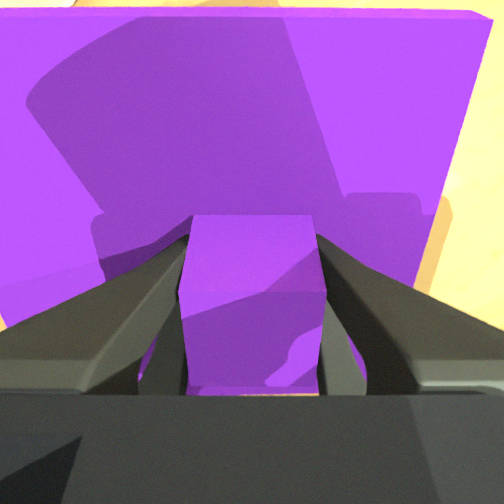

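Call:
execute_actions([
  {"arm3":{"joints":{"joint4_rad":-0.675}},"arm4":{"joints":{"gripper_m":0.093}}},
], cameras=["arm3_cam_wrist","arm4_cam_wrist"])

Scene clock: 72.57 s.
Joint torques (N m, as the arm reports them, + toward a larger angle): arm1=[ 0.83 -5.21  8.45  0.83 -0.04  0.2 ] | arm2=[-1.16 -2.28  9.2   0.34 -0.09  0.09] | arm3=[  0.63 -19.93   5.     0.47   0.08   0.13] | arm4=[ -0.23 -22.02   6.58   0.97  -0.07   0.02] | arm5=[ 0.   -4.19 10.56  0.98 -0.07  0.2 ] | arm6=[-1.03 -5.87  8.81  0.67 -0.05  0.1 ]
Motor temperatures (°C, as the motors report them): arm1=[25 29 36 29 25 27] | arm2=[27 32 35 27 28 25] | arm3=[27 29 34 27 29 25] | arm4=[25 34 36 27 27 27] | arm5=[28 28 34 26 27 25] | arm6=[25 30 32 29 25 25]
arm1.joint_positions: joint1_rad=-1.824 joint2_rad=+0.990 joint3_rad=+1.104 joint4_rad=-1.291 joint5_rad=+0.002 joint6_rad=-0.010 gripper_m=+0.093
arm1.joint_status: not commanded
arm1.hand: x=-0.0893 y=+0.3757 z=+1.0034 quat_wxyz=(+0.138, -0.707, +0.680, +0.139) (m; scene frame)
arm2.joint_positions: joint1_rad=+1.836 joint2_rad=+0.995 joint3_rad=+1.108 joint4_rad=-1.287 joint5_rad=+0.000 joint6_rad=-0.013 gripper_m=+0.093
arm2.joint_status: not commanded
arm2.hand: x=-0.1377 y=+1.5100 z=+0.9914 quat_wxyz=(-0.103, +0.839, -0.507, -0.170) (m; scene frame)
arm3.joint_positions: joint1_rad=+1.421 joint2_rad=+2.410 joint3_rad=+1.559 joint4_rad=-0.693 joint5_rad=+0.000 joint6_rad=+0.118 gripper_m=+0.095
arm3.joint_status: all done
arm3.hand: x=+0.9261 y=-1.5048 z=+0.4156 quat_wxyz=(-0.011, -0.605, -0.796, +0.007) (m; scene frame)
arm4.joint_positions: joint1_rad=-2.109 joint2_rad=+2.516 joint3_rad=+1.590 joint4_rad=-0.704 joint5_rad=+0.001 joint6_rad=+0.392 gripper_m=+0.093
arm4.joint_status: all done
arm4.hand: x=-0.6073 y=-0.2151 z=+0.4119 quat_wxyz=(+0.019, -0.003, -1.000, +0.012) (m; scene frame)
arm5.joint_positions: joint1_rad=+1.003 joint2_rad=+0.989 joint3_rad=+1.202 joint4_rad=-1.002 joint5_rad=+0.002 joint6_rad=-0.013 gripper_m=+0.095
arm5.joint_status: not commanded
arm5.hand: x=-0.6480 y=+2.6733 z=+1.0847 quat_wxyz=(-0.251, +0.710, -0.591, -0.290) (m; scene frame)
arm6.joint_positions: joint1_rad=+0.009 joint2_rad=+0.998 joint3_rad=+1.114 joint4_rad=-1.295 joint5_rad=+0.000 joint6_rad=-0.005 gripper_m=+0.093
arm6.joint_status: not commanded
arm6.hand: x=+1.4289 y=-2.0362 z=+0.9848 quat_wxyz=(-0.198, +0.125, -0.972, -0.027) (m; scene frame)
pictures: arm3_cam_wrist, arm4_cam_wrist
camera_calibration (this result's frames):
arm3_cam_wrist: T_world_to_cam=[[-0.962819, -0.269957, -0.0101002, 0.48989], [-0.229212, 0.79657, 0.559408, 1.18511], [-0.142971, 0.540924, -0.828831, 1.41574], [0, 0, 0, 1]] pos_world=[0.945726, -1.57758, 0.515396]
arm4_cam_wrist: T_world_to_cam=[[-0.0167739, -0.999727, 0.0162635, -0.232658], [-0.796582, 0.0231926, 0.604085, -0.719467], [-0.604297, -0.00282232, -0.796754, 0.0894593], [0, 0, 0, 1]] pos_world=[-0.522957, -0.215656, 0.50968]
Images, in order (width x height): arm3_cam_wrist 504x504, arm4_cam_wrist 504x504.

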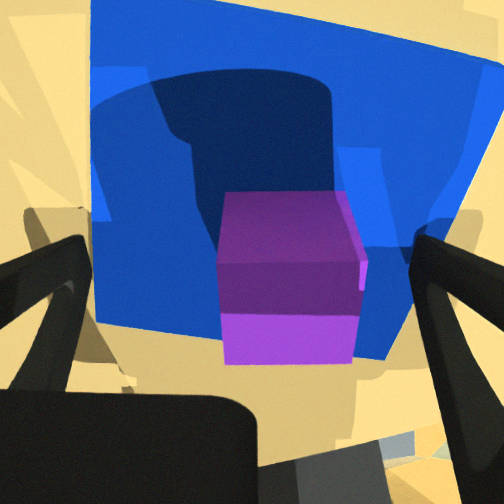

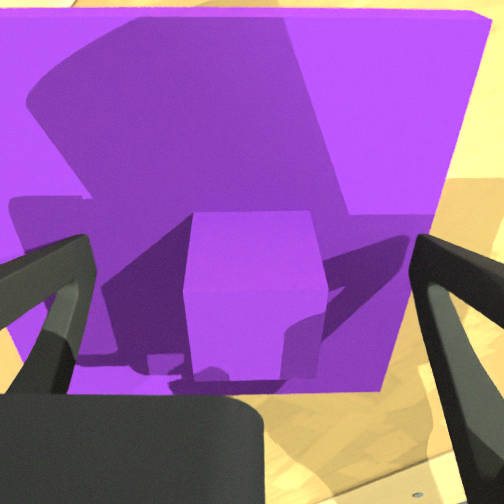

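Call:
execute_actions([
  {"arm3":{"joints":{"gripper_m":0.025}},"arm4":{"joints":{"joint2_rad":2.0}}},
], cameras=["arm3_cam_wrist"])

Call:
execute_actions([
  {"arm3":{"joints":{"joint2_rad":1.75,"joint3_rad":1.75,"joint4_rad":-1.3}},"arm4":{"joints":{"joint2_rad":1.0,"joint3_rad":1.1,"joint4_rad":-1.3}},"arm1":{"joints":{"joint1_rad":-2.8}}},
], cameras=["arm3_cam_wrist"])

Scene clock: 75.00 s.
Joint torques (N m, as the arm reports them, + toward a larger angle): arm1=[ 1.05 -5.55  8.56  0.96  0.    0.21] | arm2=[-0.99 -2.06  9.14  0.29 -0.1   0.07] | arm3=[  0.61 -19.88   5.     0.48   0.07   0.13] | arm4=[  0.03 -21.48   8.75   2.03  -0.06   0.01] | arm5=[-0.79 -4.04 10.37  1.14 -0.05  0.19] | arm6=[-0.49 -5.68  8.84  0.89 -0.11  0.15]
Motor temperatures (°C, as the motors report them): arm1=[25 29 36 29 25 27] | arm2=[27 32 35 27 28 25] | arm3=[27 30 34 27 29 25] | arm4=[25 34 36 27 27 27] | arm5=[28 28 34 26 27 25] | arm6=[25 30 32 29 25 25]
arm1.joint_positions: joint1_rad=-1.824 joint2_rad=+0.990 joint3_rad=+1.104 joint4_rad=-1.291 joint5_rad=+0.002 joint6_rad=-0.010 gripper_m=+0.093
arm1.joint_status: not commanded
arm1.hand: x=-0.0893 y=+0.3757 z=+1.0034 quat_wxyz=(+0.138, -0.707, +0.680, +0.139) (m; scene frame)
arm2.joint_positions: joint1_rad=+1.836 joint2_rad=+0.995 joint3_rad=+1.108 joint4_rad=-1.287 joint5_rad=+0.000 joint6_rad=-0.013 gripper_m=+0.093
arm2.joint_status: not commanded
arm2.hand: x=-0.1377 y=+1.5100 z=+0.9914 quat_wxyz=(-0.103, +0.839, -0.507, -0.170) (m; scene frame)
arm3.joint_positions: joint1_rad=+1.421 joint2_rad=+2.410 joint3_rad=+1.559 joint4_rad=-0.693 joint5_rad=+0.000 joint6_rad=+0.118 gripper_m=+0.032
arm3.joint_status: gripper_m off_target (ended at +0.032, target +0.025)
arm3.hand: x=+0.9261 y=-1.5048 z=+0.4156 quat_wxyz=(-0.011, -0.605, -0.796, +0.007) (m; scene frame)
arm4.joint_positions: joint1_rad=-2.109 joint2_rad=+1.999 joint3_rad=+1.605 joint4_rad=-0.702 joint5_rad=+0.001 joint6_rad=+0.392 gripper_m=+0.093
arm4.joint_status: all done
arm4.hand: x=-0.4992 y=-0.1689 z=+0.7482 quat_wxyz=(-0.225, -0.002, -0.970, -0.088) (m; scene frame)
arm5.joint_positions: joint1_rad=+1.003 joint2_rad=+0.989 joint3_rad=+1.202 joint4_rad=-1.002 joint5_rad=+0.002 joint6_rad=-0.013 gripper_m=+0.095
arm5.joint_status: not commanded
arm5.hand: x=-0.6480 y=+2.6733 z=+1.0847 quat_wxyz=(-0.251, +0.710, -0.591, -0.290) (m; scene frame)
arm6.joint_positions: joint1_rad=+0.009 joint2_rad=+0.998 joint3_rad=+1.114 joint4_rad=-1.295 joint5_rad=+0.000 joint6_rad=-0.005 gripper_m=+0.093
arm6.joint_status: not commanded
arm6.hand: x=+1.4289 y=-2.0362 z=+0.9848 quat_wxyz=(-0.198, +0.125, -0.972, -0.027) (m; scene frame)
pictures: arm3_cam_wrist
camera_calibration (this result's frames):
arm3_cam_wrist: T_world_to_cam=[[-0.962928, -0.269582, -0.00973138, 0.490337], [-0.228708, 0.796739, 0.559374, 1.18492], [-0.143044, 0.540863, -0.828858, 1.41573], [0, 0, 0, 1]] pos_world=[0.945671, -1.5776, 0.515399]
Images, in order (width x height): arm3_cam_wrist 504x504.

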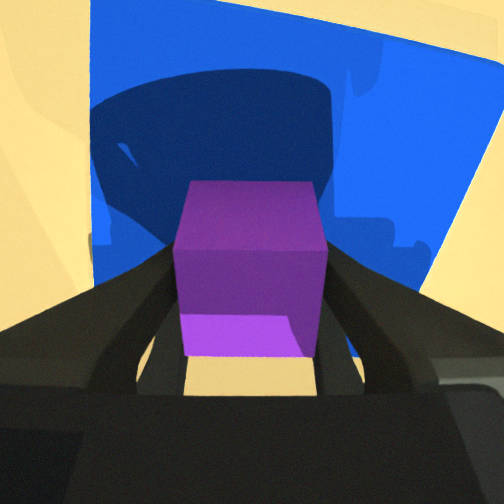

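Scene clock: 76.80 s.
Joint torques (N m, as the arm reports them, + toward a larger angle): arm1=[ 0.28 -5.37  8.53  0.91  0.04  0.21] | arm2=[-0.79 -2.49  9.16  0.41 -0.09  0.05] | arm3=[  0.62 -18.26   8.57  -0.31   0.07   0.12] | arm4=[ 0.18 -4.73  8.72  0.51 -0.07  0.  ] | arm5=[-0.17 -3.68 10.4   0.96 -0.05  0.22] | arm6=[-0.33 -6.07  8.81  1.13 -0.09  0.11]
Motor temperatures (°C, as the motors report them): arm1=[25 29 36 29 25 27] | arm2=[27 32 35 27 28 25] | arm3=[27 30 34 27 29 25] | arm4=[25 34 36 27 27 27] | arm5=[28 28 34 26 27 25] | arm6=[25 30 32 29 25 25]
arm1.joint_positions: joint1_rad=-2.792 joint2_rad=+0.990 joint3_rad=+1.104 joint4_rad=-1.291 joint5_rad=+0.001 joint6_rad=-0.009 gripper_m=+0.093
arm1.joint_status: all done
arm1.hand: x=+0.1987 y=+0.2342 z=+1.0033 quat_wxyz=(+0.186, -0.309, +0.931, +0.059) (m; scene frame)
arm2.joint_positions: joint1_rad=+1.836 joint2_rad=+0.995 joint3_rad=+1.108 joint4_rad=-1.287 joint5_rad=+0.000 joint6_rad=-0.013 gripper_m=+0.093
arm2.joint_status: not commanded
arm2.hand: x=-0.1377 y=+1.5100 z=+0.9914 quat_wxyz=(-0.103, +0.839, -0.507, -0.170) (m; scene frame)
arm3.joint_positions: joint1_rad=+1.421 joint2_rad=+1.752 joint3_rad=+1.743 joint4_rad=-1.284 joint5_rad=+0.000 joint6_rad=+0.118 gripper_m=+0.032
arm3.joint_status: all done
arm3.hand: x=+0.9262 y=-1.5040 z=+0.8666 quat_wxyz=(-0.119, -0.599, -0.789, +0.071) (m; scene frame)
arm4.joint_positions: joint1_rad=-2.109 joint2_rad=+0.992 joint3_rad=+1.101 joint4_rad=-1.282 joint5_rad=+0.001 joint6_rad=+0.392 gripper_m=+0.093
arm4.joint_status: all done
arm4.hand: x=-0.8356 y=-0.3041 z=+0.9616 quat_wxyz=(-0.191, -0.002, -0.979, -0.074) (m; scene frame)
arm5.joint_positions: joint1_rad=+1.003 joint2_rad=+0.989 joint3_rad=+1.202 joint4_rad=-1.002 joint5_rad=+0.002 joint6_rad=-0.013 gripper_m=+0.095
arm5.joint_status: not commanded
arm5.hand: x=-0.6480 y=+2.6733 z=+1.0847 quat_wxyz=(-0.251, +0.710, -0.591, -0.290) (m; scene frame)
arm6.joint_positions: joint1_rad=+0.009 joint2_rad=+0.998 joint3_rad=+1.114 joint4_rad=-1.295 joint5_rad=+0.000 joint6_rad=-0.005 gripper_m=+0.093
arm6.joint_status: not commanded
arm6.hand: x=+1.4289 y=-2.0362 z=+0.9848 quat_wxyz=(-0.198, +0.125, -0.972, -0.027) (m; scene frame)
pictures: arm3_cam_wrist
camera_calibration (this result's frames):
arm3_cam_wrist: T_world_to_cam=[[-0.960559, -0.275411, -0.0384012, 0.508903], [-0.271926, 0.901438, 0.336847, 1.32234], [-0.0581548, 0.334004, -0.940776, 1.4964], [0, 0, 0, 1]] pos_world=[0.935433, -1.55166, 0.981892]
Images, in order (width x height): arm3_cam_wrist 504x504.

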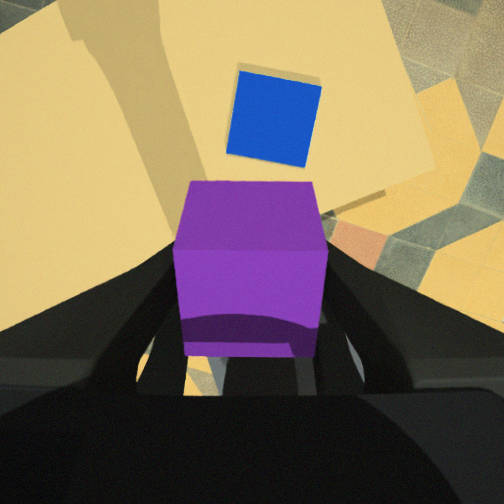

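Call:
execute_actions([
  {"arm3":{"joints":{"joint1_rad":-1.55,"joint6_rad":0}}},
], cameras=["arm3_cam_wrist","room_b"])

Scene clock: 79.93 s.
Joint torques (N m, as the arm reports them, + toward a larger angle): arm1=[ 0.67 -5.3   8.54  0.9   0.04  0.18] | arm2=[-0.56 -2.67  9.22  0.31 -0.11  0.1 ] | arm3=[  0.9  -17.98   8.6   -0.32   0.08  -0.13] | arm4=[ 0.   -4.54  8.73  0.56 -0.07  0.01] | arm5=[-0.35 -4.05 10.72  1.01 -0.05  0.18] | arm6=[-0.89 -6.    8.63  0.67 -0.09  0.2 ]
Motor temperatures (°C, as the motors report them): arm1=[25 29 37 29 25 27] | arm2=[27 32 35 27 28 25] | arm3=[27 30 35 27 29 25] | arm4=[25 33 36 27 27 27] | arm5=[28 28 34 26 27 25] | arm6=[25 30 32 29 25 25]
arm1.joint_positions: joint1_rad=-2.792 joint2_rad=+0.990 joint3_rad=+1.104 joint4_rad=-1.291 joint5_rad=+0.001 joint6_rad=-0.009 gripper_m=+0.093
arm1.joint_status: not commanded
arm1.hand: x=+0.1987 y=+0.2342 z=+1.0033 quat_wxyz=(+0.186, -0.309, +0.931, +0.059) (m; scene frame)
arm2.joint_positions: joint1_rad=+1.836 joint2_rad=+0.995 joint3_rad=+1.108 joint4_rad=-1.287 joint5_rad=+0.000 joint6_rad=-0.013 gripper_m=+0.093
arm2.joint_status: not commanded
arm2.hand: x=-0.1377 y=+1.5100 z=+0.9914 quat_wxyz=(-0.103, +0.839, -0.507, -0.170) (m; scene frame)
arm3.joint_positions: joint1_rad=-1.558 joint2_rad=+1.752 joint3_rad=+1.743 joint4_rad=-1.284 joint5_rad=+0.000 joint6_rad=+0.013 gripper_m=+0.032
arm3.joint_status: all done
arm3.hand: x=+0.3782 y=-0.4267 z=+0.8669 quat_wxyz=(+0.066, -0.862, +0.488, +0.122) (m; scene frame)
arm4.joint_positions: joint1_rad=-2.109 joint2_rad=+0.992 joint3_rad=+1.101 joint4_rad=-1.282 joint5_rad=+0.001 joint6_rad=+0.392 gripper_m=+0.093
arm4.joint_status: not commanded
arm4.hand: x=-0.8356 y=-0.3041 z=+0.9616 quat_wxyz=(-0.191, -0.002, -0.979, -0.074) (m; scene frame)
arm5.joint_positions: joint1_rad=+1.003 joint2_rad=+0.989 joint3_rad=+1.202 joint4_rad=-1.002 joint5_rad=+0.002 joint6_rad=-0.013 gripper_m=+0.095
arm5.joint_status: not commanded
arm5.hand: x=-0.6480 y=+2.6733 z=+1.0847 quat_wxyz=(-0.251, +0.710, -0.591, -0.290) (m; scene frame)
arm6.joint_positions: joint1_rad=+0.009 joint2_rad=+0.998 joint3_rad=+1.114 joint4_rad=-1.295 joint5_rad=+0.000 joint6_rad=-0.005 gripper_m=+0.093
arm6.joint_status: not commanded
arm6.hand: x=+1.4289 y=-2.0362 z=+0.9848 quat_wxyz=(-0.198, +0.125, -0.972, -0.027) (m; scene frame)
pictures: arm3_cam_wrist, room_b
camera_calibration (this result's frames):
arm3_cam_wrist: T_world_to_cam=[[0.855757, 0.517247, -0.0116193, -0.0926377], [0.490703, -0.804313, 0.335099, -0.812653], [0.163983, -0.292465, -0.942111, 0.754822], [0, 0, 0, 1]] pos_world=[0.354268, -0.384952, 0.982369]
Images, in order (width x height): arm3_cam_wrist 504x504, room_b 504x504.

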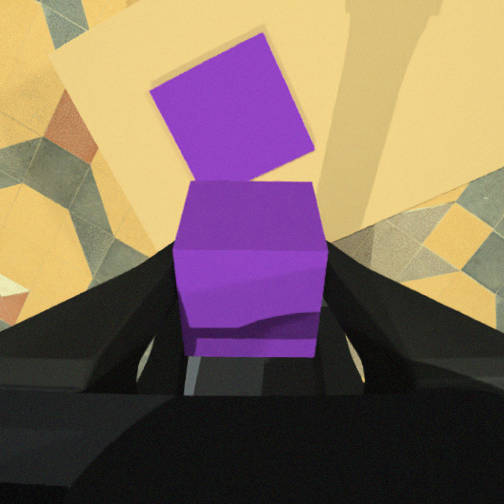

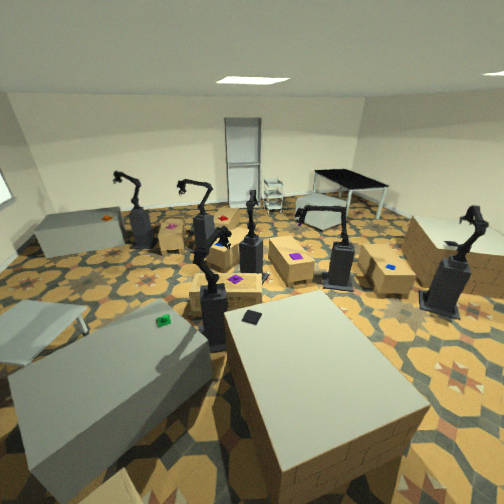

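Call:
execute_actions([
  {"arm3":{"joints":{"joint1_rad":-1.50,"joint2_rad":2.38,"joint3_rad":1.66,"joint4_rad":-0.79,"joint6_rad":-0.45}}},
], cameras=["arm3_cam_wrist"])

Scene clock: 82.20 s.
Joint torques (N m, as the arm reports them, + toward a larger angle): arm1=[ 0.64 -5.33  8.48  0.9   0.05  0.23] | arm2=[-1.08 -2.24  9.17  0.26 -0.1   0.12] | arm3=[  0.01 -21.67   7.34   0.4    0.03  -0.14] | arm4=[ 0.15 -4.38  8.76  0.5  -0.06  0.03] | arm5=[-1.11 -3.69 10.4   1.   -0.06  0.31] | arm6=[-0.68 -5.46  8.8   0.79 -0.12  0.08]
Motor temperatures (°C, as the motors report them): arm1=[25 28 37 29 25 27] | arm2=[27 32 35 27 28 25] | arm3=[27 30 35 27 29 25] | arm4=[25 33 36 27 27 27] | arm5=[28 28 34 26 27 25] | arm6=[25 30 32 29 25 25]
arm1.joint_positions: joint1_rad=-2.792 joint2_rad=+0.990 joint3_rad=+1.104 joint4_rad=-1.291 joint5_rad=+0.001 joint6_rad=-0.009 gripper_m=+0.093
arm1.joint_status: not commanded
arm1.hand: x=+0.1987 y=+0.2342 z=+1.0033 quat_wxyz=(+0.186, -0.309, +0.931, +0.059) (m; scene frame)
arm2.joint_positions: joint1_rad=+1.836 joint2_rad=+0.995 joint3_rad=+1.108 joint4_rad=-1.287 joint5_rad=+0.000 joint6_rad=-0.013 gripper_m=+0.093
arm2.joint_status: not commanded
arm2.hand: x=-0.1377 y=+1.5100 z=+0.9914 quat_wxyz=(-0.103, +0.839, -0.507, -0.170) (m; scene frame)
arm3.joint_positions: joint1_rad=-1.500 joint2_rad=+2.372 joint3_rad=+1.633 joint4_rad=-0.806 joint5_rad=+0.000 joint6_rad=-0.437 gripper_m=+0.032
arm3.joint_status: all done
arm3.hand: x=+0.3348 y=-0.4269 z=+0.4586 quat_wxyz=(+0.008, -0.966, +0.258, +0.011) (m; scene frame)
arm4.joint_positions: joint1_rad=-2.109 joint2_rad=+0.992 joint3_rad=+1.101 joint4_rad=-1.282 joint5_rad=+0.001 joint6_rad=+0.392 gripper_m=+0.093
arm4.joint_status: not commanded
arm4.hand: x=-0.8356 y=-0.3041 z=+0.9616 quat_wxyz=(-0.191, -0.002, -0.979, -0.074) (m; scene frame)
arm5.joint_positions: joint1_rad=+1.003 joint2_rad=+0.989 joint3_rad=+1.202 joint4_rad=-1.002 joint5_rad=+0.002 joint6_rad=-0.013 gripper_m=+0.095
arm5.joint_status: not commanded
arm5.hand: x=-0.6480 y=+2.6733 z=+1.0847 quat_wxyz=(-0.251, +0.710, -0.591, -0.290) (m; scene frame)
arm6.joint_positions: joint1_rad=+0.009 joint2_rad=+0.998 joint3_rad=+1.114 joint4_rad=-1.295 joint5_rad=+0.000 joint6_rad=-0.005 gripper_m=+0.093
arm6.joint_status: not commanded
arm6.hand: x=+1.4289 y=-2.0362 z=+0.9848 quat_wxyz=(-0.198, +0.125, -0.972, -0.027) (m; scene frame)
pictures: arm3_cam_wrist
camera_calibration (this result's frames):
arm3_cam_wrist: T_world_to_cam=[[0.498235, 0.867038, 0.00275918, 0.202324], [0.717158, -0.413892, 0.560694, -0.667252], [0.487285, -0.277379, -0.828018, 0.22306], [0, 0, 0, 1]] pos_world=[0.269026, -0.389721, 0.558264]
Images, in order (width x height): arm3_cam_wrist 504x504.

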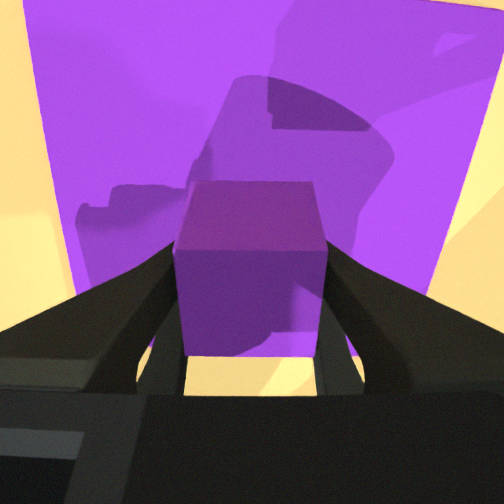

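Call:
execute_actions([
  {"arm3":{"joints":{"joint2_rad":2.455,"joint4_rad":-0.76}}},
], cameras=["arm3_cam_wrist"])

Scene clock: 83.90 s.
Joint torques (N m, as the arm reports them, + toward a larger angle): arm1=[ 0.7  -5.17  8.39  0.88  0.05  0.21] | arm2=[-1.24 -2.34  9.35  0.39 -0.06  0.07] | arm3=[  0.2  -21.05   6.81   0.3    0.03  -0.14] | arm4=[ 0.25 -4.39  8.74  0.49 -0.05  0.01] | arm5=[-0.65 -3.71 10.61  0.65 -0.06  0.22] | arm6=[-1.68 -4.73  8.86  0.72 -0.05  0.15]
Motor temperatures (°C, as the motors report them): arm1=[25 28 37 29 25 27] | arm2=[27 32 35 27 28 25] | arm3=[27 30 35 27 29 25] | arm4=[25 32 36 27 27 27] | arm5=[28 28 34 26 27 25] | arm6=[25 30 32 29 25 25]
arm1.joint_positions: joint1_rad=-2.792 joint2_rad=+0.990 joint3_rad=+1.104 joint4_rad=-1.291 joint5_rad=+0.001 joint6_rad=-0.009 gripper_m=+0.093
arm1.joint_status: not commanded
arm1.hand: x=+0.1987 y=+0.2342 z=+1.0033 quat_wxyz=(+0.186, -0.309, +0.931, +0.059) (m; scene frame)
arm2.joint_positions: joint1_rad=+1.836 joint2_rad=+0.995 joint3_rad=+1.108 joint4_rad=-1.287 joint5_rad=+0.000 joint6_rad=-0.013 gripper_m=+0.093
arm2.joint_status: not commanded
arm2.hand: x=-0.1377 y=+1.5100 z=+0.9914 quat_wxyz=(-0.103, +0.839, -0.507, -0.170) (m; scene frame)
arm3.joint_positions: joint1_rad=-1.500 joint2_rad=+2.441 joint3_rad=+1.635 joint4_rad=-0.775 joint5_rad=+0.000 joint6_rad=-0.438 gripper_m=+0.032
arm3.joint_status: all done
arm3.hand: x=+0.3421 y=-0.4375 z=+0.4176 quat_wxyz=(-0.004, -0.966, +0.258, -0.004) (m; scene frame)
arm4.joint_positions: joint1_rad=-2.109 joint2_rad=+0.992 joint3_rad=+1.101 joint4_rad=-1.282 joint5_rad=+0.001 joint6_rad=+0.392 gripper_m=+0.093
arm4.joint_status: not commanded
arm4.hand: x=-0.8356 y=-0.3041 z=+0.9616 quat_wxyz=(-0.191, -0.002, -0.979, -0.074) (m; scene frame)
arm5.joint_positions: joint1_rad=+1.003 joint2_rad=+0.989 joint3_rad=+1.202 joint4_rad=-1.002 joint5_rad=+0.002 joint6_rad=-0.013 gripper_m=+0.095
arm5.joint_status: not commanded
arm5.hand: x=-0.6480 y=+2.6733 z=+1.0847 quat_wxyz=(-0.251, +0.710, -0.591, -0.290) (m; scene frame)
arm6.joint_positions: joint1_rad=+0.009 joint2_rad=+0.998 joint3_rad=+1.114 joint4_rad=-1.295 joint5_rad=+0.000 joint6_rad=-0.005 gripper_m=+0.093
arm6.joint_status: not commanded
arm6.hand: x=+1.4289 y=-2.0362 z=+0.9848 quat_wxyz=(-0.198, +0.125, -0.972, -0.027) (m; scene frame)
pictures: arm3_cam_wrist
camera_calibration (this result's frames):
arm3_cam_wrist: T_world_to_cam=[[0.497985, 0.867092, -0.0127753, 0.214502], [0.705253, -0.396378, 0.587795, -0.653474], [0.504609, -0.301723, -0.808909, 0.158084], [0, 0, 0, 1]] pos_world=[0.274275, -0.397317, 0.514725]
Images, in order (width x height): arm3_cam_wrist 504x504.

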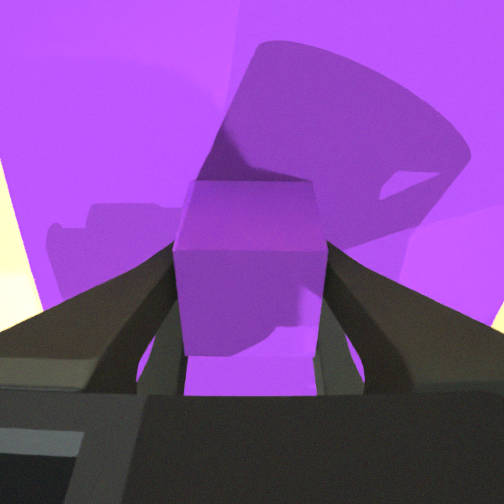

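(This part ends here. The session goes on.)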